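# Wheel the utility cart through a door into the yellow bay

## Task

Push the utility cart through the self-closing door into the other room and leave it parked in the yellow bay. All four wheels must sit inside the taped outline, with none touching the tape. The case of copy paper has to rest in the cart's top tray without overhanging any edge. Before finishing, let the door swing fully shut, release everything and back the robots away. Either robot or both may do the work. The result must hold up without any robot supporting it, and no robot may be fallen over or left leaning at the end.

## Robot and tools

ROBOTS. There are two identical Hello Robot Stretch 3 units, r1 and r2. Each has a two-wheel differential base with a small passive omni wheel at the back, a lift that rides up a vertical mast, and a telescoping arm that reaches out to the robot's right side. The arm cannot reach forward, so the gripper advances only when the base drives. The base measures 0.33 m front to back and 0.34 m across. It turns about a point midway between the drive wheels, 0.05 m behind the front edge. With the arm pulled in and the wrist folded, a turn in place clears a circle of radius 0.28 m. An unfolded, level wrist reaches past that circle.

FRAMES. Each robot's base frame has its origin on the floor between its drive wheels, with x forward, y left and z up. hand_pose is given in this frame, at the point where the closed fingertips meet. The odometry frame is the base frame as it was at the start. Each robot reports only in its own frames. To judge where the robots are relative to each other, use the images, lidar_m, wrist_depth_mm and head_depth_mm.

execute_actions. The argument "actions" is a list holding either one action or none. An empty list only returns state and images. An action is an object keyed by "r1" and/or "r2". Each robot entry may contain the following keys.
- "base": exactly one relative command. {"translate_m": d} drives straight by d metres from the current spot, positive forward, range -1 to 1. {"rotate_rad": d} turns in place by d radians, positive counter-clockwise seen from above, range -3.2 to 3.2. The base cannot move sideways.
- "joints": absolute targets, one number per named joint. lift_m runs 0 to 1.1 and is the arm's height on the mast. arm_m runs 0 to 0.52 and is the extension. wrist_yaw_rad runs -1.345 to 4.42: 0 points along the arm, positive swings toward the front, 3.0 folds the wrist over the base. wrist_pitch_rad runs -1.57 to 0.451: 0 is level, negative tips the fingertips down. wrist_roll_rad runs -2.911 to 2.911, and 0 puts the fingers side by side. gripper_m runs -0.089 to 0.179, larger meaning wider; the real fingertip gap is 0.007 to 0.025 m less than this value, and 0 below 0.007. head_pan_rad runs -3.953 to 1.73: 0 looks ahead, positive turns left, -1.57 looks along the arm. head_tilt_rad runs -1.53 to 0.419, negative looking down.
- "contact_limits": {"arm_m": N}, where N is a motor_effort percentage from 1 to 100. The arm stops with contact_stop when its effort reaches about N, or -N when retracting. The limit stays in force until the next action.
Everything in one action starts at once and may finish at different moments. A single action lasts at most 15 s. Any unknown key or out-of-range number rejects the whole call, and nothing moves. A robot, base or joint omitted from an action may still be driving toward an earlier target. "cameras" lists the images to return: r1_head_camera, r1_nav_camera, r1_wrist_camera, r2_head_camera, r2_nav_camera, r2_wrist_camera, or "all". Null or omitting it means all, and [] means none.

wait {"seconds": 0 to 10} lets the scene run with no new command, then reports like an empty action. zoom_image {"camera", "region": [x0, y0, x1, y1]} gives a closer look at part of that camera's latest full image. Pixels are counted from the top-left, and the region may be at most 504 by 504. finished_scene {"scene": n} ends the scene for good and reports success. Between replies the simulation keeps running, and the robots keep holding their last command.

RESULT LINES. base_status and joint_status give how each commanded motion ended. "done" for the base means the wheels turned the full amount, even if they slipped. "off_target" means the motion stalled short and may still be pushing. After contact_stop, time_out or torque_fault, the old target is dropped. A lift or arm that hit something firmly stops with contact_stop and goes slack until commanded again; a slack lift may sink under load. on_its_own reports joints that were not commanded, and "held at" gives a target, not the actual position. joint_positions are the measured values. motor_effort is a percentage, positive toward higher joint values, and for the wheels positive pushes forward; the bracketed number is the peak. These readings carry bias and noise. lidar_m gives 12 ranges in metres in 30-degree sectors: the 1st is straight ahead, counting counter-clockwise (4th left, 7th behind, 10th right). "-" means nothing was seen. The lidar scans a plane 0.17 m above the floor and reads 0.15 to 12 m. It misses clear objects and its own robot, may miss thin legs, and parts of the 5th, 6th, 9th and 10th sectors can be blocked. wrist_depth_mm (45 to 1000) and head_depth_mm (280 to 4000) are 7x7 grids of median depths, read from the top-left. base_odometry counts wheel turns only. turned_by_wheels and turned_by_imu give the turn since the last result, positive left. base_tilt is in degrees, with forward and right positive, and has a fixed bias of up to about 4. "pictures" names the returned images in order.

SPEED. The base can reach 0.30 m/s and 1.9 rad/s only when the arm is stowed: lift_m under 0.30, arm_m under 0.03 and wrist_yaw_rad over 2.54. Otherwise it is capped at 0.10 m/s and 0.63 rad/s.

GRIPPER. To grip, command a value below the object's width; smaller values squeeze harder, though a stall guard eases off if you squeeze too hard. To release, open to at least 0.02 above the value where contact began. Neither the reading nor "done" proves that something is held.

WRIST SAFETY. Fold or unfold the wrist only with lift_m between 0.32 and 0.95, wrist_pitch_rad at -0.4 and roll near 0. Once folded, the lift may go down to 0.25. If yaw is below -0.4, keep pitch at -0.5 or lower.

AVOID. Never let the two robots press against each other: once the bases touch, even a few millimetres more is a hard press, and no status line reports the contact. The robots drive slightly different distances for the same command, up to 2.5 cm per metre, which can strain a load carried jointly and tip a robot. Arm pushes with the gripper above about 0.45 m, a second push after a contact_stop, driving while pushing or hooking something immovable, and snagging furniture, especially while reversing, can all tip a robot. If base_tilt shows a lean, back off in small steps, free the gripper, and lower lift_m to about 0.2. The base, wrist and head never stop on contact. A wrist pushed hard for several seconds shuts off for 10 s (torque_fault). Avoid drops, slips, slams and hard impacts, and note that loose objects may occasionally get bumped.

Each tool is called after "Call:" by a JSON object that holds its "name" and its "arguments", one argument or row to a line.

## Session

Call:
{"name": "execute_actions", "arguments": {
  "actions": [
    {"r1":{"joints":{"lift_m":0.26,"head_tilt_rad":-0.6}},"r2":{"joints":{"lift_m":0.26,"head_tilt_rad":-0.6}}}
  ],
  "cameras": ["r1_nav_camera","r2_nav_camera","r1_wrist_camera","r2_wrist_camera"]
}}

Scene clock: 2.13 s.
r1.base_odometry: x=+0.000 y=+0.000 heading=+0.000 (m, m, rad; r1's odometry frame)
r1.turned_by_wheels: +0.000 (rad since the last result)
r1.turned_by_imu: +0.000 (rad since the last result)
r1.base_tilt: forward=+0.9 right=-2.5 (deg)
r1.lidar_m: 2.29 4.08 1.78 1.07 0.98 0.99 0.71 0.65 0.66 0.82 1.68 1.85
r1.head_depth_mm: 1792 1907 2060 2185 1832 1465 1220 / 1974 2143 2288 2368 1845 1464 1217 / 2205 2388 2631 2456 1838 1456 1220 / 2463 2715 3048 2454 1832 1464 1225 / 2847 3170 3436 2478 1832 1473 1222 / 3339 3790 3751 2456 1837 1465 1218 / 3496 3872 3742 2477 1823 1467 1226
r1.base_status: not commanded
r1.joint_positions: lift_m=+0.260 arm_m=+0.001 wrist_yaw_rad=+2.909 wrist_pitch_rad=-0.398 wrist_roll_rad=-0.016 gripper_m=+0.037 head_pan_rad=+0.003 head_tilt_rad=-0.592
r1.joint_status: all done
r1.motor_effort: left_wheel=+1(1) right_wheel=+0(1) lift_m=+15(15) arm_m=+0(0) wrist_yaw_rad=+0(1) wrist_pitch_rad=+8(8) wrist_roll_rad=+0(0) gripper_m=+0(0) head_pan_rad=+0(0) head_tilt_rad=-3(26) (%)
r1.hand_pose: x=+0.0311 y=+0.0748 z=+0.2776 quat_wxyz=(+0.219, +0.699, +0.060, +0.678) (m; r1's base frame)
r1.wrist_depth_mm: - 910 - - - - - / - 975 - - - - - / 758 - - 987 948 941 918 / 763 - 744 729 726 708 693 / 611 - 617 591 595 572 559 / 503 494 - 491 476 471 468 / 440 - - - 411 406 401
r2.base_odometry: x=+0.000 y=+0.000 heading=+0.000 (m, m, rad; r2's odometry frame)
r2.turned_by_wheels: +0.000 (rad since the last result)
r2.turned_by_imu: +0.000 (rad since the last result)
r2.base_tilt: forward=-0.3 right=+0.2 (deg)
r2.lidar_m: 1.25 1.21 3.19 2.38 2.32 2.22 1.65 1.60 1.66 2.30 2.44 2.55
r2.head_depth_mm: 2774 2996 3104 2365 1827 1481 1263 / 3129 3286 3339 2350 1842 1483 1254 / 3637 3830 3307 2348 1803 1461 1254 / - - 3300 2321 1799 1468 1244 / - - 2778 1878 1750 1477 1241 / 3893 - 1683 1669 1696 1467 1243 / 3684 1238 1300 1527 1647 1457 1234
r2.base_status: not commanded
r2.joint_positions: lift_m=+0.260 arm_m=-0.001 wrist_yaw_rad=+3.032 wrist_pitch_rad=-0.606 wrist_roll_rad=+0.003 gripper_m=+0.037 head_pan_rad=+0.008 head_tilt_rad=-0.592
r2.joint_status: all done
r2.motor_effort: left_wheel=+0(0) right_wheel=+0(0) lift_m=+23(26) arm_m=+0(0) wrist_yaw_rad=+0(0) wrist_pitch_rad=+5(5) wrist_roll_rad=+0(0) gripper_m=+0(0) head_pan_rad=+0(0) head_tilt_rad=-4(38) (%)
r2.hand_pose: x=+0.0003 y=+0.0516 z=+0.2330 quat_wxyz=(+0.248, +0.686, +0.174, +0.661) (m; r2's base frame)
r2.wrist_depth_mm: 944 - - - - - - / 759 765 771 776 791 800 805 / 606 616 628 641 634 645 653 / 528 517 549 537 537 541 555 / 460 - - - 462 470 469 / - - - - 413 414 413 / - - - - 358 363 367
pictures: r1_nav_camera (sideways: a quarter turn counterclockwise sets it upright), r1_wrist_camera, r2_nav_camera (sideways: a quarter turn counterclockwise sets it upright), r2_wrist_camera
camera_calibration (this result's frames):
r1_nav_camera: T_world_to_cam=[[0.533322, 0.00972428, 0.845856, -1.06219], [0.0276001, -0.999602, -0.00591037, 0.0612282], [0.845462, 0.0264978, -0.533378, 0.648645], [0, 0, 0, 1]] pos_world=[0.0163935, 0.0543452, 1.24479]
r1_wrist_camera: T_world_to_cam=[[0.972462, -0.232873, -0.00939243, -0.00940044], [-0.135629, -0.532685, -0.835375, 0.304491], [0.189533, 0.813644, -0.5496, 0.246701], [0, 0, 0, 1]] pos_world=[0.00368143, -0.0407181, 0.389863]
r2_nav_camera: T_world_to_cam=[[0.595248, 0.0254677, 0.803139, -1.00519], [-0.0047486, -0.999369, 0.0352096, 0.00570588], [0.803528, -0.0247722, -0.594751, 0.729206], [0, 0, 0, 1]] pos_world=[0.0124238, 0.0493661, 1.2408]
r2_wrist_camera: T_world_to_cam=[[0.994045, -0.107121, 0.0200075, 0.000506787], [-0.0562475, -0.661616, -0.74773, 0.257086], [0.0933348, 0.742152, -0.663701, 0.281461], [0, 0, 0, 1]] pos_world=[-0.0123134, -0.0387404, 0.379026]
Images, in order (width x height): r1_nav_camera 672x504, r1_wrist_camera 644x364, r2_nav_camera 672x504, r2_wrist_camera 644x364.

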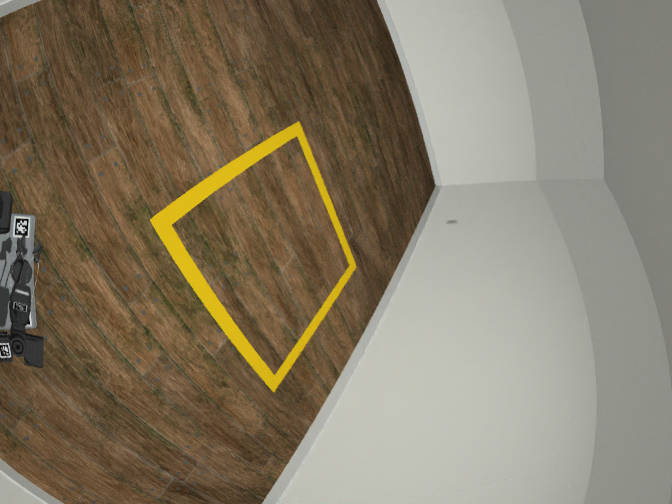

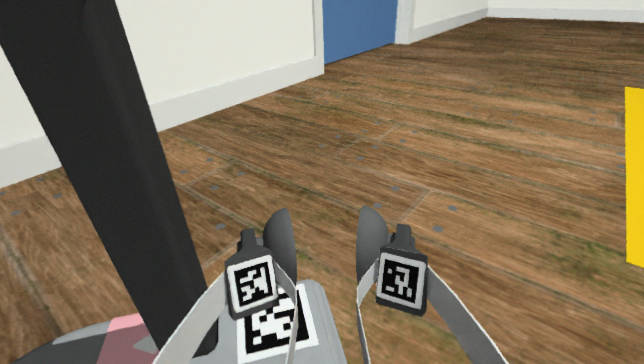

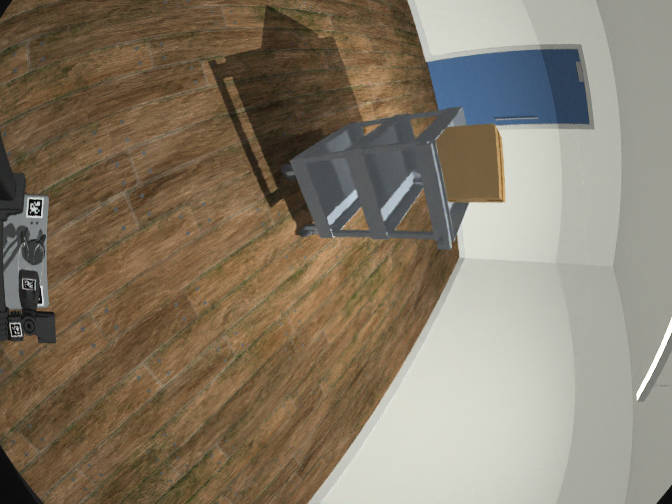

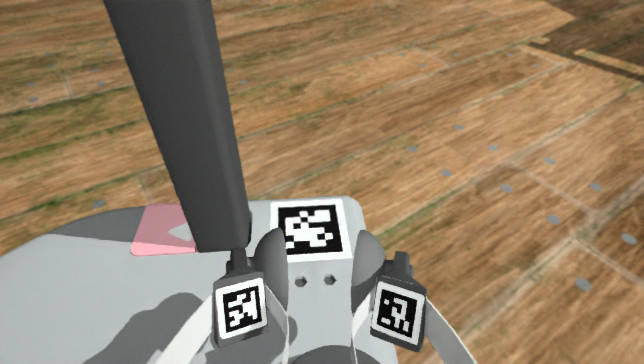

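Call:
{"name": "execute_actions", "arguments": {
  "actions": [
    {"r1":{"base":{"rotate_rad":0.97},"joints":{"wrist_yaw_rad":3.15}},"r2":{"base":{"rotate_rad":-0.1},"joints":{"wrist_pitch_rad":-0.36,"wrist_yaw_rad":3.12}}}
  ],
  "cameras": []
}}

Call:
{"name": "execute_actions", "arguments": {
  "actions": [
    {"r1":{"base":{"translate_m":1}},"r2":{"base":{"translate_m":0.75}}}
  ],
  "cameras": []
}}

Call:
{"name": "execute_actions", "arguments": {
  "actions": [
    {"r1":{"base":{"translate_m":0.49}},"r2":{"base":{"rotate_rad":0.75},"joints":{"lift_m":0.33,"head_tilt_rad":-0.9}}}
  ],
  "cameras": []
}}

Call:
{"name": "execute_actions", "arguments": {
  "actions": [
    {"r1":{"base":{"rotate_rad":1.0},"joints":{"lift_m":0.33,"head_tilt_rad":-1.3}},"r2":{"base":{"translate_m":0.3}}}
  ],
  "cameras": ["r1_nav_camera","r2_nav_camera"]
}}

Scene clock: 8.60 s.
r1.base_odometry: x=+0.000 y=+0.000 heading=+0.970 (m, m, rad; r1's odometry frame)
r1.turned_by_wheels: +0.970 (rad since the last result)
r1.turned_by_imu: +0.958 (rad since the last result)
r1.base_tilt: forward=+0.8 right=-2.4 (deg)
r1.lidar_m: 2.01 1.12 0.98 0.99 0.74 0.65 0.65 0.77 1.40 1.84 2.16 3.91
r1.head_depth_mm: 3252 3568 3741 2453 1843 1472 1220 / 3354 3675 3803 2441 1849 1470 1219 / 3385 3677 3688 2474 1836 1474 1218 / 2785 2993 3184 2436 1842 1471 1216 / 2078 2244 2501 2484 1839 1470 1213 / 1819 1913 2030 2138 1851 1462 1212 / 1523 1604 1675 1618 1684 1464 1214
r1.base_status: done
r1.joint_positions: lift_m=+0.260 arm_m=+0.001 wrist_yaw_rad=+3.148 wrist_pitch_rad=-0.398 wrist_roll_rad=-0.016 gripper_m=+0.037 head_pan_rad=+0.003 head_tilt_rad=-0.593
r1.joint_status: all done
r1.motor_effort: left_wheel=-2(7) right_wheel=+2(9) lift_m=+15(15) arm_m=+0(0) wrist_yaw_rad=+1(4) wrist_pitch_rad=+8(8) wrist_roll_rad=+0(0) gripper_m=+0(1) head_pan_rad=+0(0) head_tilt_rad=-3(3) (%)
r1.hand_pose: x=-0.0226 y=+0.0810 z=+0.2776 quat_wxyz=(+0.137, +0.687, +0.143, +0.699) (m; r1's base frame)
r1.wrist_depth_mm: 567 722 - 952 883 845 779 / 577 745 - - 950 899 816 / 596 761 - - 968 892 837 / 592 727 751 725 719 705 697 / 581 603 590 582 599 568 559 / 502 515 - - - 473 470 / 438 - - - 410 406 402
r2.base_odometry: x=+0.000 y=+0.000 heading=-0.100 (m, m, rad; r2's odometry frame)
r2.turned_by_wheels: -0.100 (rad since the last result)
r2.turned_by_imu: -0.101 (rad since the last result)
r2.base_tilt: forward=-0.4 right=+0.2 (deg)
r2.lidar_m: 1.31 1.21 3.55 2.45 2.31 2.35 1.70 1.60 1.63 2.09 2.44 2.49
r2.head_depth_mm: 2496 2779 2968 2376 1827 1486 1259 / 2800 3044 3128 2366 1817 1476 1253 / 3094 3427 3318 2313 1798 1476 1245 / 3562 3873 3287 2319 1806 1482 1250 / 3990 - 3294 2345 1809 1477 1251 / - - 2797 1717 1715 1466 1245 / 3839 - 1503 1594 1673 1453 1247
r2.base_status: done
r2.joint_positions: lift_m=+0.260 arm_m=-0.001 wrist_yaw_rad=+3.118 wrist_pitch_rad=-0.382 wrist_roll_rad=+0.003 gripper_m=+0.037 head_pan_rad=+0.008 head_tilt_rad=-0.593
r2.joint_status: all done
r2.motor_effort: left_wheel=+3(14) right_wheel=-3(10) lift_m=+23(23) arm_m=+0(0) wrist_yaw_rad=+1(3) wrist_pitch_rad=+7(7) wrist_roll_rad=-1(1) gripper_m=+0(0) head_pan_rad=+0(0) head_tilt_rad=-4(4) (%)
r2.hand_pose: x=-0.0159 y=+0.0847 z=+0.2810 quat_wxyz=(+0.143, +0.697, +0.126, +0.692) (m; r2's base frame)
r2.wrist_depth_mm: - - - - - - - / - - - - - - - / - - - - - - - / 731 747 - 765 769 767 802 / 589 589 - 616 623 612 617 / 500 496 - 515 519 516 521 / 438 - - - 427 439 449
pictures: none
No camera images: the call's "cameras" was empty. Leave "cameras" out to get every camera's image.

Scene clock: 13.53 s.
r1.base_odometry: x=+0.566 y=+0.825 heading=+0.970 (m, m, rad; r1's odometry frame)
r1.turned_by_wheels: +0.000 (rad since the last result)
r1.turned_by_imu: +0.004 (rad since the last result)
r1.base_tilt: forward=+0.9 right=-2.4 (deg)
r1.lidar_m: 1.42 0.88 0.69 0.69 0.82 1.49 1.61 1.90 2.12 2.12 2.52 3.14
r1.head_depth_mm: 2487 2705 3021 2487 1826 1473 1213 / 2553 2815 3032 2437 1836 1469 1219 / 2599 2878 3111 2448 1840 1475 1215 / 1909 2082 2335 2332 1845 1473 1216 / 1444 1546 1701 1831 1779 1468 1214 / 1167 1276 1388 1519 1666 1462 1219 / 1091 1147 1211 1277 1350 1386 1226
r1.base_status: done
r1.joint_positions: lift_m=+0.260 arm_m=+0.001 wrist_yaw_rad=+3.148 wrist_pitch_rad=-0.398 wrist_roll_rad=-0.016 gripper_m=+0.037 head_pan_rad=+0.003 head_tilt_rad=-0.593
r1.joint_status: not commanded
r1.motor_effort: left_wheel=-2(5) right_wheel=+3(8) lift_m=+16(16) arm_m=+0(0) wrist_yaw_rad=+1(2) wrist_pitch_rad=+8(8) wrist_roll_rad=+0(0) gripper_m=-1(1) head_pan_rad=+0(0) head_tilt_rad=-2(3) (%)
r1.hand_pose: x=-0.0228 y=+0.0810 z=+0.2775 quat_wxyz=(+0.137, +0.687, +0.143, +0.699) (m; r1's base frame)
r1.wrist_depth_mm: 888 832 - 689 633 596 554 / - 893 - 747 692 639 606 / - 957 - 792 734 683 680 / 763 767 721 734 716 701 688 / 609 601 587 581 595 566 554 / 505 511 - - - 473 466 / 436 - - - 410 404 401
r2.base_odometry: x=+0.746 y=-0.075 heading=-0.100 (m, m, rad; r2's odometry frame)
r2.turned_by_wheels: +0.000 (rad since the last result)
r2.turned_by_imu: +0.004 (rad since the last result)
r2.base_tilt: forward=-0.3 right=+0.0 (deg)
r2.lidar_m: 2.65 0.61 0.61 2.89 2.73 2.78 2.36 2.22 2.25 2.15 2.02 2.05
r2.head_depth_mm: 2120 2290 2410 2328 1831 1494 1260 / 2288 2522 2685 2340 1817 1485 1256 / 2581 2789 2963 2323 1814 1479 1253 / 2924 3193 3277 2306 1815 1468 1253 / 3262 3661 3293 2332 1809 1466 1247 / 3482 3733 3260 2296 1793 1467 1216 / 3209 3544 3279 2292 834 917 1124
r2.base_status: done
r2.joint_positions: lift_m=+0.260 arm_m=-0.001 wrist_yaw_rad=+3.119 wrist_pitch_rad=-0.381 wrist_roll_rad=+0.003 gripper_m=+0.037 head_pan_rad=+0.008 head_tilt_rad=-0.594
r2.joint_status: not commanded
r2.motor_effort: left_wheel=+3(17) right_wheel=-3(7) lift_m=+23(23) arm_m=+0(0) wrist_yaw_rad=+1(1) wrist_pitch_rad=+7(8) wrist_roll_rad=+0(0) gripper_m=+0(0) head_pan_rad=+0(0) head_tilt_rad=-4(4) (%)
r2.hand_pose: x=-0.0161 y=+0.0848 z=+0.2813 quat_wxyz=(+0.142, +0.697, +0.126, +0.692) (m; r2's base frame)
r2.wrist_depth_mm: - - - - - - - / - - - - - - 919 / - - - - - 624 544 / 755 738 - 771 770 749 626 / 593 597 - 616 624 625 617 / 504 498 - 513 528 522 520 / 438 - - - 428 438 446
pictures: none
No camera images: the call's "cameras" was empty. Leave "cameras" out to get every camera's image.

Scene clock: 16.77 s.
r1.base_odometry: x=+0.843 y=+1.229 heading=+0.970 (m, m, rad; r1's odometry frame)
r1.turned_by_wheels: +0.000 (rad since the last result)
r1.turned_by_imu: +0.002 (rad since the last result)
r1.base_tilt: forward=+1.0 right=-2.5 (deg)
r1.lidar_m: 1.03 0.71 0.63 0.56 0.65 1.18 2.07 2.45 2.27 2.28 2.69 2.69
r1.head_depth_mm: 2135 2320 2558 2468 1854 1481 1219 / 2190 2405 2613 2426 1836 1456 1215 / 2126 2382 2640 2476 1851 1474 1222 / 1489 1638 1834 2050 1839 1463 1223 / 1129 1222 1320 1444 1575 1471 1217 / 916 977 1041 1110 1192 1346 1218 / 751 814 887 986 1088 1162 1177
r1.base_status: done
r1.joint_positions: lift_m=+0.260 arm_m=+0.001 wrist_yaw_rad=+3.148 wrist_pitch_rad=-0.398 wrist_roll_rad=-0.016 gripper_m=+0.037 head_pan_rad=+0.003 head_tilt_rad=-0.594
r1.joint_status: not commanded
r1.motor_effort: left_wheel=-1(4) right_wheel=+3(7) lift_m=+16(16) arm_m=+0(0) wrist_yaw_rad=+2(1) wrist_pitch_rad=+8(8) wrist_roll_rad=+0(0) gripper_m=+0(1) head_pan_rad=+0(0) head_tilt_rad=-2(2) (%)
r1.hand_pose: x=-0.0228 y=+0.0810 z=+0.2775 quat_wxyz=(+0.137, +0.687, +0.143, +0.699) (m; r1's base frame)
r1.wrist_depth_mm: 723 663 - 558 590 547 503 / 804 718 - 604 628 580 543 / 893 799 - 655 681 629 582 / 764 751 730 691 707 664 627 / 607 606 591 583 596 573 555 / 502 507 - - - 469 466 / 439 - - - 410 406 399
r2.base_odometry: x=+0.746 y=-0.075 heading=+0.650 (m, m, rad; r2's odometry frame)
r2.turned_by_wheels: +0.750 (rad since the last result)
r2.turned_by_imu: +0.760 (rad since the last result)
r2.base_tilt: forward=-0.4 right=+0.0 (deg)
r2.lidar_m: 0.61 0.64 2.75 2.73 2.75 2.23 2.21 2.42 2.03 2.02 2.21 0.63
r2.head_depth_mm: 3090 2499 710 1687 1446 1276 1136 / 714 873 750 1030 1411 1260 1133 / 595 707 748 1076 1315 1271 1129 / 617 712 749 1071 1311 1260 1129 / 658 770 749 1059 1311 1261 1124 / 707 822 747 1068 1364 1247 1118 / 3081 2363 1834 1641 1418 1256 1117
r2.base_status: done
r2.joint_positions: lift_m=+0.330 arm_m=-0.001 wrist_yaw_rad=+3.119 wrist_pitch_rad=-0.380 wrist_roll_rad=+0.003 gripper_m=+0.037 head_pan_rad=+0.008 head_tilt_rad=-0.889
r2.joint_status: all done
r2.motor_effort: left_wheel=-3(14) right_wheel=+3(11) lift_m=+29(32) arm_m=+0(0) wrist_yaw_rad=+2(2) wrist_pitch_rad=+7(7) wrist_roll_rad=-1(0) gripper_m=+0(1) head_pan_rad=+0(0) head_tilt_rad=-6(29) (%)
r2.hand_pose: x=-0.0161 y=+0.0849 z=+0.3512 quat_wxyz=(+0.142, +0.697, +0.126, +0.692) (m; r2's base frame)
r2.wrist_depth_mm: - - - - - - - / - - - - - - - / - - - - - - - / 858 874 - 893 883 892 949 / 702 707 - 726 728 725 730 / 590 598 593 592 612 605 614 / 501 511 - 514 500 518 524
pictures: none
No camera images: the call's "cameras" was empty. Leave "cameras" out to get every camera's image.

Scene clock: 21.03 s.
r1.base_odometry: x=+0.843 y=+1.229 heading=+1.969 (m, m, rad; r1's odometry frame)
r1.turned_by_wheels: +1.000 (rad since the last result)
r1.turned_by_imu: +0.988 (rad since the last result)
r1.base_tilt: forward=+0.8 right=-2.5 (deg)
r1.lidar_m: 0.63 0.55 0.63 1.07 2.07 2.38 2.27 2.27 2.60 2.69 1.13 0.73
r1.head_depth_mm: 747 985 1393 1330 1241 1167 1094 / 718 940 1343 1340 1254 1158 1089 / 693 893 1253 1337 1245 - 1076 / 669 846 1167 1331 1247 - - / 645 817 1105 1333 1245 - - / 625 783 1032 1308 1242 1181 - / 604 741 892 1233 1244 1165 1079
r1.base_status: done
r1.joint_positions: lift_m=+0.330 arm_m=+0.001 wrist_yaw_rad=+3.148 wrist_pitch_rad=-0.398 wrist_roll_rad=-0.016 gripper_m=+0.037 head_pan_rad=+0.003 head_tilt_rad=-1.284
r1.joint_status: all done
r1.motor_effort: left_wheel=-1(7) right_wheel=+4(9) lift_m=+26(29) arm_m=-1(1) wrist_yaw_rad=+2(1) wrist_pitch_rad=+8(8) wrist_roll_rad=+0(0) gripper_m=-1(0) head_pan_rad=+0(0) head_tilt_rad=-6(33) (%)
r1.hand_pose: x=-0.0228 y=+0.0809 z=+0.3468 quat_wxyz=(+0.137, +0.687, +0.143, +0.699) (m; r1's base frame)
r1.wrist_depth_mm: - - - - - 678 508 / - - - - - 698 524 / - - - - - 719 538 / 909 876 859 844 843 748 550 / 706 704 695 676 706 651 559 / 589 579 593 570 564 559 535 / 498 494 - - 484 480 473
r2.base_odometry: x=+0.985 y=+0.107 heading=+0.650 (m, m, rad; r2's odometry frame)
r2.turned_by_wheels: +0.000 (rad since the last result)
r2.turned_by_imu: +0.002 (rad since the last result)
r2.base_tilt: forward=-0.5 right=+0.2 (deg)
r2.lidar_m: 0.31 0.32 2.71 2.68 2.94 2.53 2.51 2.57 2.08 2.06 2.26 0.32
r2.head_depth_mm: 2801 493 704 636 499 1229 1140 / 519 413 471 619 498 844 1132 / 514 402 439 537 497 840 1135 / 512 420 476 587 494 1021 1124 / 505 436 521 610 491 1023 1120 / 504 468 576 625 509 891 1118 / 2989 512 1795 596 496 1249 1122
r2.base_status: done
r2.joint_positions: lift_m=+0.330 arm_m=-0.001 wrist_yaw_rad=+3.119 wrist_pitch_rad=-0.380 wrist_roll_rad=+0.003 gripper_m=+0.037 head_pan_rad=+0.008 head_tilt_rad=-0.889
r2.joint_status: not commanded
r2.motor_effort: left_wheel=-4(6) right_wheel=+3(7) lift_m=+29(29) arm_m=-1(0) wrist_yaw_rad=+1(0) wrist_pitch_rad=+7(7) wrist_roll_rad=+0(0) gripper_m=+0(1) head_pan_rad=+0(0) head_tilt_rad=-6(6) (%)
r2.hand_pose: x=-0.0161 y=+0.0849 z=+0.3512 quat_wxyz=(+0.142, +0.697, +0.126, +0.692) (m; r2's base frame)
r2.wrist_depth_mm: - - - - - - - / - - - - - - - / - - - - - - - / 846 883 - 906 905 927 955 / 698 707 - 723 719 724 742 / 582 577 606 601 616 609 614 / 503 510 - 514 502 517 525
pictures: r1_nav_camera (sideways: a quarter turn counterclockwise sets it upright), r2_nav_camera (sideways: a quarter turn counterclockwise sets it upright)
camera_calibration (this result's frames):
r1_nav_camera: T_world_to_cam=[[0.950455, 0.0111022, 0.310664, -0.367427], [0.0182379, -0.999632, -0.0200738, 0.0797124], [0.310327, 0.0247451, -0.950308, 1.19401], [0, 0, 0, 1]] pos_world=[-0.0227636, 0.0542164, 1.25042]
r2_nav_camera: T_world_to_cam=[[0.804145, 0.0272064, 0.59381, -0.733666], [0.00612684, -0.999278, 0.0374865, 0.00268941], [0.594401, -0.0265064, -0.803732, 1.00228], [0, 0, 0, 1]] pos_world=[-0.00579897, 0.0492147, 1.24112]
Images, in order (width x height): r1_nav_camera 672x504, r2_nav_camera 672x504.

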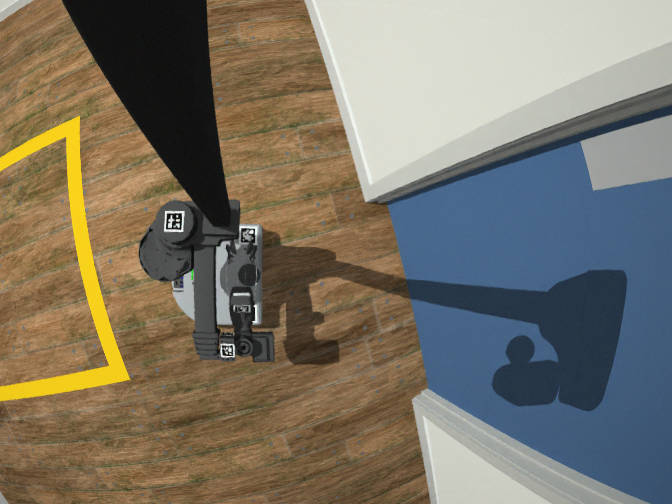

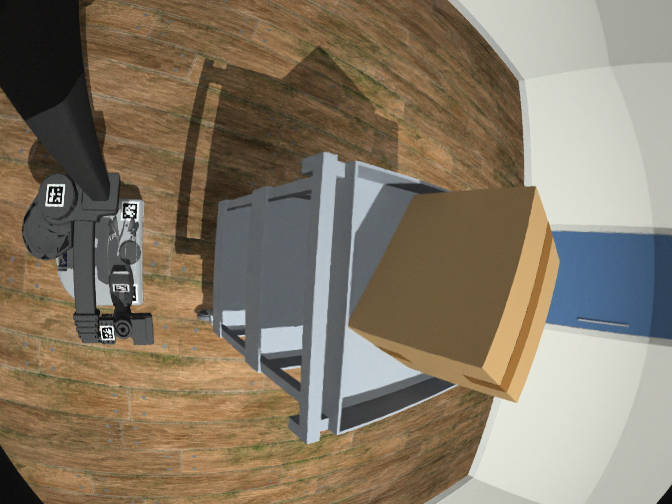

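Call:
{"name": "execute_actions", "arguments": {
  "actions": [
    {"r1":{"base":{"translate_m":0.72}},"r2":{"base":{"rotate_rad":-0.14}}}
  ],
  "cameras": []
}}

Call:
{"name": "execute_actions", "arguments": {
  "actions": [
    {"r1":{"base":{"rotate_rad":-0.4}},"r2":{"base":{"translate_m":0.15}}}
  ],
  "cameras": []
}}

Call:
{"name": "execute_actions", "arguments": {
  "actions": [
    {"r1":{"base":{"translate_m":0.22}},"r2":{"base":{"translate_m":0.25}}}
  ],
  "cameras": []
}}

Call:
{"name": "execute_actions", "arguments": {
  "actions": [
    {"r1":{"base":{"rotate_rad":-0.35}},"r2":{"base":{"translate_m":0.1}}}
  ],
  "cameras": []
}}

Call:
{"name": "execute_actions", "arguments": {
  "actions": [
    {"r1":{"base":{"translate_m":0.22}},"r2":{"base":{"translate_m":0.25}}}
  ],
  "cameras": ["r1_nav_camera","r2_nav_camera"]
}}

Scene clock: 34.10 s.
r1.base_odometry: x=+0.563 y=+1.892 heading=+1.971 (m, m, rad; r1's odometry frame)
r1.turned_by_wheels: +0.001 (rad since the last result)
r1.turned_by_imu: +0.022 (rad since the last result)
r1.base_tilt: forward=+0.8 right=-2.4 (deg)
r1.lidar_m: - - 0.15 0.19 0.34 2.62 2.96 2.95 2.88 0.29 0.15 -
r1.head_depth_mm: - - - - 446 1161 1099 / - - - - 574 1164 1090 / - - - - 500 - 1082 / - - - - 448 - - / - - - - 405 - - / - - - - 369 1166 - / - - - - - 1159 1070
r1.base_status: translate_m off_target (by the wheels' count: +0.7198 of +0.7200)
r1.joint_positions: lift_m=+0.330 arm_m=+0.001 wrist_yaw_rad=+3.149 wrist_pitch_rad=-0.400 wrist_roll_rad=-0.016 gripper_m=+0.037 head_pan_rad=+0.003 head_tilt_rad=-1.289
r1.joint_status: not commanded
r1.on_its_own: left_wheel is at rest, and its effort (+44) is outside its rest range (-18 to +18)
r1.motor_effort: left_wheel=+44(78) right_wheel=-1(9) lift_m=+23(27) arm_m=-1(0) wrist_yaw_rad=+1(1) wrist_pitch_rad=+9(10) wrist_roll_rad=+0(0) gripper_m=-1(2) head_pan_rad=+0(0) head_tilt_rad=-4(5) (%)
r1.hand_pose: x=-0.0230 y=+0.0808 z=+0.3466 quat_wxyz=(+0.137, +0.687, +0.144, +0.699) (m; r1's base frame)
r1.wrist_depth_mm: - 301 - - 240 131 90 / - 330 - - 247 133 91 / - 367 - - 255 135 92 / 906 837 394 862 263 138 93 / 711 679 435 682 238 140 94 / 588 582 476 571 232 142 95 / 495 499 - - 254 134 96
r2.base_odometry: x=+0.985 y=+0.107 heading=+0.510 (m, m, rad; r2's odometry frame)
r2.turned_by_wheels: -0.140 (rad since the last result)
r2.turned_by_imu: -0.141 (rad since the last result)
r2.base_tilt: forward=-0.4 right=+0.1 (deg)
r2.lidar_m: 0.31 0.31 2.77 2.68 2.79 2.59 2.51 2.62 2.13 2.06 2.15 0.33
r2.head_depth_mm: 3003 2472 1998 606 539 1276 1139 / 2993 2310 719 634 550 1213 1131 / 516 426 529 616 514 1024 1131 / 510 397 439 544 516 1041 1124 / 508 409 469 586 493 837 1118 / 501 423 501 597 502 833 1099 / 498 437 540 620 479 815 1117
r2.base_status: done
r2.joint_positions: lift_m=+0.330 arm_m=-0.001 wrist_yaw_rad=+3.119 wrist_pitch_rad=-0.380 wrist_roll_rad=+0.003 gripper_m=+0.037 head_pan_rad=+0.008 head_tilt_rad=-0.889
r2.joint_status: not commanded
r2.motor_effort: left_wheel=+4(10) right_wheel=-3(9) lift_m=+29(29) arm_m=-1(0) wrist_yaw_rad=+1(1) wrist_pitch_rad=+7(7) wrist_roll_rad=+0(0) gripper_m=+0(0) head_pan_rad=+0(0) head_tilt_rad=-6(6) (%)
r2.hand_pose: x=-0.0161 y=+0.0849 z=+0.3512 quat_wxyz=(+0.142, +0.697, +0.126, +0.692) (m; r2's base frame)
r2.wrist_depth_mm: - - - - - - - / - - - - - - - / - - - - - - - / 868 870 - 896 893 910 948 / 699 702 - 721 733 727 755 / 584 590 588 588 612 602 570 / 509 509 - 513 495 526 370
pictures: none
No camera images: the call's "cameras" was empty. Leave "cameras" out to get every camera's image.

Scene clock: 36.87 s.
r1.base_odometry: x=+0.563 y=+1.892 heading=+1.572 (m, m, rad; r1's odometry frame)
r1.turned_by_wheels: -0.398 (rad since the last result)
r1.turned_by_imu: -0.382 (rad since the last result)
r1.base_tilt: forward=+0.9 right=-2.5 (deg)
r1.lidar_m: - - 0.15 0.18 0.34 0.33 2.90 2.95 2.98 2.70 0.26 0.15
r1.head_depth_mm: - - - 422 1224 1159 1101 / - - - 377 1205 1159 1085 / - - - 337 935 - 1079 / - - - 312 621 - - / - - - - 465 - - / - - - - 398 1166 - / - - - - 363 1140 812
r1.base_status: rotate_rad off_target (by the wheels' count: -0.3983 of -0.4000)
r1.joint_positions: lift_m=+0.330 arm_m=+0.001 wrist_yaw_rad=+3.149 wrist_pitch_rad=-0.400 wrist_roll_rad=-0.016 gripper_m=+0.037 head_pan_rad=+0.003 head_tilt_rad=-1.289
r1.joint_status: not commanded
r1.on_its_own: left_wheel is at rest, and its effort (+50) is outside its rest range (-18 to +18)
r1.motor_effort: left_wheel=+50(61) right_wheel=-4(9) lift_m=+23(23) arm_m=+0(1) wrist_yaw_rad=+0(0) wrist_pitch_rad=+9(9) wrist_roll_rad=+0(0) gripper_m=-1(0) head_pan_rad=-1(0) head_tilt_rad=-4(4) (%)
r1.hand_pose: x=-0.0230 y=+0.0808 z=+0.3466 quat_wxyz=(+0.137, +0.687, +0.144, +0.699) (m; r1's base frame)
r1.wrist_depth_mm: 256 - - 359 213 151 116 / 266 - - - 225 157 120 / 277 333 - - 238 164 124 / 293 343 849 614 253 170 128 / 312 363 688 644 247 178 132 / 347 380 590 536 260 186 136 / 483 405 - - 290 184 141
r2.base_odometry: x=+1.116 y=+0.180 heading=+0.510 (m, m, rad; r2's odometry frame)
r2.turned_by_wheels: +0.000 (rad since the last result)
r2.turned_by_imu: +0.001 (rad since the last result)
r2.base_tilt: forward=-0.4 right=+0.1 (deg)
r2.lidar_m: 0.16 0.16 0.20 2.68 2.80 2.76 2.65 2.77 2.14 2.06 0.25 0.17
r2.head_depth_mm: 2904 2513 2019 605 538 500 1090 / 2853 400 383 618 547 490 939 / 2871 397 323 311 515 488 745 / 2772 396 321 311 406 478 733 / 2701 392 319 337 451 477 459 / 2718 388 318 367 508 474 432 / 2757 386 331 403 518 473 403
r2.base_status: done
r2.joint_positions: lift_m=+0.330 arm_m=-0.001 wrist_yaw_rad=+3.119 wrist_pitch_rad=-0.380 wrist_roll_rad=+0.003 gripper_m=+0.037 head_pan_rad=+0.008 head_tilt_rad=-0.889
r2.joint_status: not commanded
r2.motor_effort: left_wheel=+4(12) right_wheel=-4(4) lift_m=+29(29) arm_m=+0(1) wrist_yaw_rad=+1(2) wrist_pitch_rad=+7(7) wrist_roll_rad=+0(1) gripper_m=+1(0) head_pan_rad=+0(0) head_tilt_rad=-6(6) (%)
r2.hand_pose: x=-0.0161 y=+0.0849 z=+0.3512 quat_wxyz=(+0.142, +0.697, +0.126, +0.692) (m; r2's base frame)
r2.wrist_depth_mm: - - - - - - 214 / - - - - - - 235 / - - - - - - - / 859 889 - 905 910 294 937 / 708 694 - 715 732 686 730 / 583 586 590 597 615 352 380 / 510 504 - 517 480 333 358
pictures: none
No camera images: the call's "cameras" was empty. Leave "cameras" out to get every camera's image.

Scene clock: 40.77 s.
r1.base_odometry: x=+0.563 y=+2.112 heading=+1.574 (m, m, rad; r1's odometry frame)
r1.turned_by_wheels: +0.001 (rad since the last result)
r1.turned_by_imu: +0.003 (rad since the last result)
r1.base_tilt: forward=+0.9 right=-2.5 (deg)
r1.lidar_m: - - 0.15 0.19 1.34 0.51 3.06 3.12 3.17 0.25 0.15 -
r1.head_depth_mm: - - - - 507 1165 1102 / - - - - 462 1163 1090 / - - - - 426 - 1082 / - - - - 396 - - / - - - - 371 - - / - - - - - 1164 - / - - - - - 1151 1073
r1.base_status: translate_m off_target (by the wheels' count: +0.2198 of +0.2200)
r1.joint_positions: lift_m=+0.330 arm_m=+0.001 wrist_yaw_rad=+3.149 wrist_pitch_rad=-0.400 wrist_roll_rad=-0.016 gripper_m=+0.037 head_pan_rad=+0.003 head_tilt_rad=-1.289
r1.joint_status: not commanded
r1.on_its_own: left_wheel is at rest, and its effort (+44) is outside its rest range (-18 to +18)
r1.motor_effort: left_wheel=+44(61) right_wheel=-3(3) lift_m=+24(24) arm_m=-1(1) wrist_yaw_rad=+0(1) wrist_pitch_rad=+9(9) wrist_roll_rad=+0(0) gripper_m=-1(0) head_pan_rad=+0(0) head_tilt_rad=-4(4) (%)
r1.hand_pose: x=-0.0230 y=+0.0808 z=+0.3466 quat_wxyz=(+0.137, +0.687, +0.144, +0.699) (m; r1's base frame)
r1.wrist_depth_mm: - - - - 246 130 88 / - - - - 252 132 89 / - - - - 258 133 90 / 783 897 853 856 264 135 91 / 611 703 690 682 237 137 91 / 487 582 600 568 231 139 92 / 474 494 - - 250 131 93
r2.base_odometry: x=+1.334 y=+0.302 heading=+0.510 (m, m, rad; r2's odometry frame)
r2.turned_by_wheels: +0.000 (rad since the last result)
r2.turned_by_imu: -0.017 (rad since the last result)
r2.base_tilt: forward=-0.3 right=+0.2 (deg)
r2.lidar_m: - - 0.15 0.19 2.78 3.01 2.91 2.95 2.15 2.06 0.15 -
r2.head_depth_mm: 2733 2469 1855 1649 517 474 431 / 2687 2439 323 292 531 482 431 / 2709 2436 321 286 - 463 428 / 2776 2420 319 285 - - 409 / 2272 2392 318 284 - 325 420 / 2404 388 316 - - 368 426 / 2564 385 314 - 302 450 423
r2.base_status: translate_m off_target (by the wheels' count: +0.2497 of +0.2500)
r2.joint_positions: lift_m=+0.330 arm_m=-0.001 wrist_yaw_rad=+3.120 wrist_pitch_rad=-0.380 wrist_roll_rad=+0.003 gripper_m=+0.037 head_pan_rad=+0.008 head_tilt_rad=-0.892
r2.joint_status: not commanded
r2.on_its_own: left_wheel is at rest, and its effort (+59) is outside its rest range (-18 to +18); right_wheel is at rest, and its effort (+36) is outside its rest range (-18 to +18)
r2.motor_effort: left_wheel=+59(90) right_wheel=+36(62) lift_m=+28(29) arm_m=+0(1) wrist_yaw_rad=+0(1) wrist_pitch_rad=+7(7) wrist_roll_rad=+0(0) gripper_m=-1(0) head_pan_rad=+0(0) head_tilt_rad=-4(6) (%)
r2.hand_pose: x=-0.0162 y=+0.0849 z=+0.3512 quat_wxyz=(+0.142, +0.697, +0.126, +0.692) (m; r2's base frame)
r2.wrist_depth_mm: - - - - 261 160 88 / - - - - - - - / - - - - - - - / 867 894 - 903 831 926 930 / 694 709 - 712 372 733 753 / 588 588 596 589 392 396 401 / 504 506 - 511 337 357 358
pictures: none
No camera images: the call's "cameras" was empty. Leave "cameras" out to get every camera's image.

Scene clock: 42.70 s.
r1.base_odometry: x=+0.563 y=+2.111 heading=+1.226 (m, m, rad; r1's odometry frame)
r1.turned_by_wheels: -0.348 (rad since the last result)
r1.turned_by_imu: -0.334 (rad since the last result)
r1.base_tilt: forward=+0.9 right=-2.4 (deg)
r1.lidar_m: - - 0.15 0.18 2.43 0.55 0.50 3.18 3.12 3.14 0.20 0.15
r1.head_depth_mm: - - - 371 1208 1164 1099 / - - - 340 1139 1167 1086 / - - - - 716 - 1077 / - - - - 522 - - / - - - - 450 - - / - - - - 396 1166 - / - - - - 355 1135 1080
r1.base_status: rotate_rad off_target (by the wheels' count: -0.3484 of -0.3500)
r1.joint_positions: lift_m=+0.330 arm_m=+0.001 wrist_yaw_rad=+3.149 wrist_pitch_rad=-0.400 wrist_roll_rad=-0.016 gripper_m=+0.037 head_pan_rad=+0.003 head_tilt_rad=-1.289
r1.joint_status: not commanded
r1.on_its_own: left_wheel is at rest, and its effort (+48) is outside its rest range (-18 to +18)
r1.motor_effort: left_wheel=+48(62) right_wheel=-5(7) lift_m=+23(24) arm_m=-1(0) wrist_yaw_rad=+1(0) wrist_pitch_rad=+9(9) wrist_roll_rad=+0(0) gripper_m=-1(1) head_pan_rad=+0(0) head_tilt_rad=-4(4) (%)
r1.hand_pose: x=-0.0230 y=+0.0808 z=+0.3466 quat_wxyz=(+0.137, +0.687, +0.144, +0.699) (m; r1's base frame)
r1.wrist_depth_mm: - - - 406 217 147 112 / - - - 444 229 153 115 / - - - 481 240 158 118 / 915 883 850 517 254 164 121 / 710 699 698 626 245 171 125 / 586 581 598 548 256 178 128 / 495 504 - - 285 175 132
r2.base_odometry: x=+1.421 y=+0.351 heading=+0.510 (m, m, rad; r2's odometry frame)
r2.turned_by_wheels: +0.000 (rad since the last result)
r2.turned_by_imu: -0.028 (rad since the last result)
r2.base_tilt: forward=-0.4 right=+0.2 (deg)
r2.lidar_m: - - 0.15 0.19 2.76 3.13 2.98 3.03 2.16 2.06 0.15 -
r2.head_depth_mm: 2662 2450 1933 1682 529 467 430 / 2673 2441 323 368 537 482 430 / 2631 2418 322 286 362 470 429 / 2670 2410 319 285 - 343 414 / 2165 2283 318 284 - - 414 / 2202 388 316 - - 352 424 / 2386 386 315 - - 424 424
r2.base_status: translate_m off_target (by the wheels' count: +0.0997 of +0.1000)
r2.joint_positions: lift_m=+0.330 arm_m=-0.001 wrist_yaw_rad=+3.126 wrist_pitch_rad=-0.380 wrist_roll_rad=+0.003 gripper_m=+0.037 head_pan_rad=+0.008 head_tilt_rad=-0.892
r2.joint_status: not commanded
r2.on_its_own: left_wheel is at rest, and its effort (+45) is outside its rest range (-18 to +18); right_wheel is at rest, and its effort (+38) is outside its rest range (-18 to +18)
r2.motor_effort: left_wheel=+45(92) right_wheel=+38(48) lift_m=+28(28) arm_m=+0(1) wrist_yaw_rad=-6(7) wrist_pitch_rad=+7(7) wrist_roll_rad=+0(0) gripper_m=+1(1) head_pan_rad=+0(1) head_tilt_rad=-4(4) (%)
r2.hand_pose: x=-0.0178 y=+0.0850 z=+0.3513 quat_wxyz=(+0.139, +0.696, +0.128, +0.693) (m; r2's base frame)
r2.wrist_depth_mm: - - - - 275 166 89 / - - - - - - - / - - - - - - - / 859 873 - 902 858 938 924 / 696 694 711 730 390 404 743 / 580 588 599 599 409 406 412 / 503 501 - 509 335 356 359
pictures: none
No camera images: the call's "cameras" was empty. Leave "cameras" out to get every camera's image.

Scene clock: 46.13 s.
r1.base_odometry: x=+0.637 y=+2.318 heading=+1.226 (m, m, rad; r1's odometry frame)
r1.turned_by_wheels: +0.000 (rad since the last result)
r1.turned_by_imu: -0.081 (rad since the last result)
r1.base_tilt: forward=+0.7 right=-2.6 (deg)
r1.lidar_m: - - 0.15 0.19 2.66 1.24 0.71 3.38 3.21 0.20 0.15 -
r1.head_depth_mm: - - - - - 1164 1096 / - - - - - 1164 1087 / - - - - - - 1081 / - - - - - - - / - - - - - - - / - - - - - 1178 - / - - - - - 1177 1084
r1.base_status: translate_m off_target (by the wheels' count: +0.2198 of +0.2200)
r1.joint_positions: lift_m=+0.330 arm_m=+0.001 wrist_yaw_rad=+3.147 wrist_pitch_rad=-0.400 wrist_roll_rad=-0.016 gripper_m=+0.037 head_pan_rad=+0.003 head_tilt_rad=-1.291
r1.joint_status: not commanded
r1.on_its_own: left_wheel is at rest, and its effort (+24) is outside its rest range (-18 to +18); right_wheel is at rest, and its effort (+23) is outside its rest range (-18 to +18)
r1.motor_effort: left_wheel=+24(61) right_wheel=+23(35) lift_m=+23(23) arm_m=-1(1) wrist_yaw_rad=+2(4) wrist_pitch_rad=+9(9) wrist_roll_rad=+0(0) gripper_m=+0(2) head_pan_rad=+1(0) head_tilt_rad=-4(3) (%)
r1.hand_pose: x=-0.0226 y=+0.0808 z=+0.3466 quat_wxyz=(+0.138, +0.687, +0.144, +0.699) (m; r1's base frame)
r1.wrist_depth_mm: - - - - 251 127 85 / - - - - 257 128 85 / - - - - 263 130 86 / 904 885 864 865 268 131 86 / 715 703 698 685 236 133 87 / 592 584 596 569 227 133 88 / 501 495 - - 246 125 88
r2.base_odometry: x=+1.639 y=+0.473 heading=+0.510 (m, m, rad; r2's odometry frame)
r2.turned_by_wheels: +0.000 (rad since the last result)
r2.turned_by_imu: -0.014 (rad since the last result)
r2.base_tilt: forward=-0.3 right=+0.2 (deg)
r2.lidar_m: - - 0.15 0.19 2.76 3.40 3.22 3.05 2.16 2.05 0.15 -
r2.head_depth_mm: 2441 2467 1961 1680 527 467 427 / 2392 2463 323 377 537 481 429 / 2375 2457 322 286 364 472 429 / 2348 2445 320 285 - 340 415 / 3102 2403 319 284 - - 413 / 2941 388 316 - - 349 424 / 1692 386 314 - - 421 424
r2.base_status: translate_m off_target (by the wheels' count: +0.2497 of +0.2500)
r2.joint_positions: lift_m=+0.330 arm_m=-0.001 wrist_yaw_rad=+3.127 wrist_pitch_rad=-0.380 wrist_roll_rad=+0.003 gripper_m=+0.037 head_pan_rad=+0.008 head_tilt_rad=-0.892
r2.joint_status: not commanded
r2.on_its_own: left_wheel is at rest, and its effort (+48) is outside its rest range (-18 to +18); right_wheel is at rest, and its effort (+38) is outside its rest range (-18 to +18)
r2.motor_effort: left_wheel=+48(87) right_wheel=+38(39) lift_m=+28(28) arm_m=+0(0) wrist_yaw_rad=-8(7) wrist_pitch_rad=+7(7) wrist_roll_rad=+0(1) gripper_m=+0(0) head_pan_rad=+0(0) head_tilt_rad=-4(5) (%)
r2.hand_pose: x=-0.0179 y=+0.0850 z=+0.3513 quat_wxyz=(+0.139, +0.696, +0.128, +0.693) (m; r2's base frame)
r2.wrist_depth_mm: - - - - 276 167 89 / - - - - - - - / - - - - - - - / 870 885 - 893 887 924 926 / 695 705 692 707 394 400 731 / 582 593 587 594 408 409 408 / 499 504 - 515 333 356 360
pictures: r1_nav_camera (sideways: a quarter turn counterclockwise sets it upright), r2_nav_camera (sideways: a quarter turn counterclockwise sets it upright)
camera_calibration (this result's frames):
r1_nav_camera: T_world_to_cam=[[0.952315, 0.0111137, 0.304915, -0.359952], [0.018122, -0.999632, -0.0201637, 0.07983], [0.304579, 0.0247279, -0.952166, 1.19646], [0, 0, 0, 1]] pos_world=[-0.0230744, 0.0542152, 1.25059]
r2_nav_camera: T_world_to_cam=[[0.806072, 0.027222, 0.591191, -0.730265], [0.00624835, -0.999277, 0.0374934, 0.00267987], [0.591784, -0.0265284, -0.80566, 1.0048], [0, 0, 0, 1]] pos_world=[-0.0059965, 0.0492131, 1.24115]
Images, in order (width x height): r1_nav_camera 672x504, r2_nav_camera 672x504.

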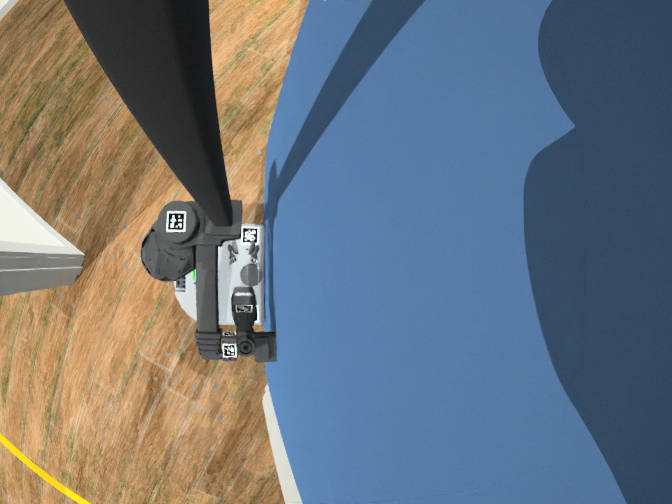

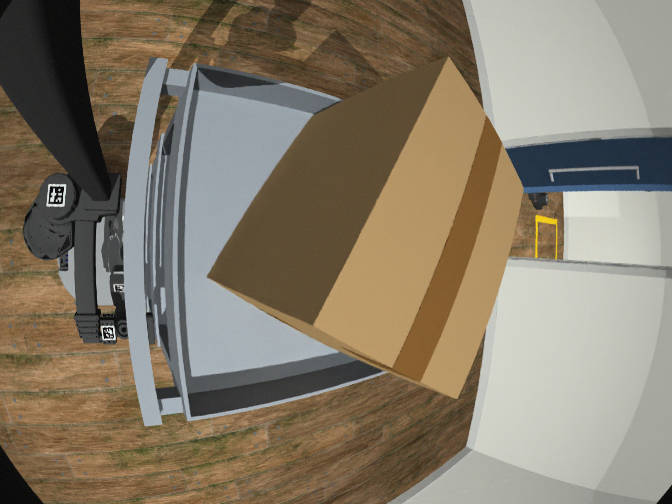

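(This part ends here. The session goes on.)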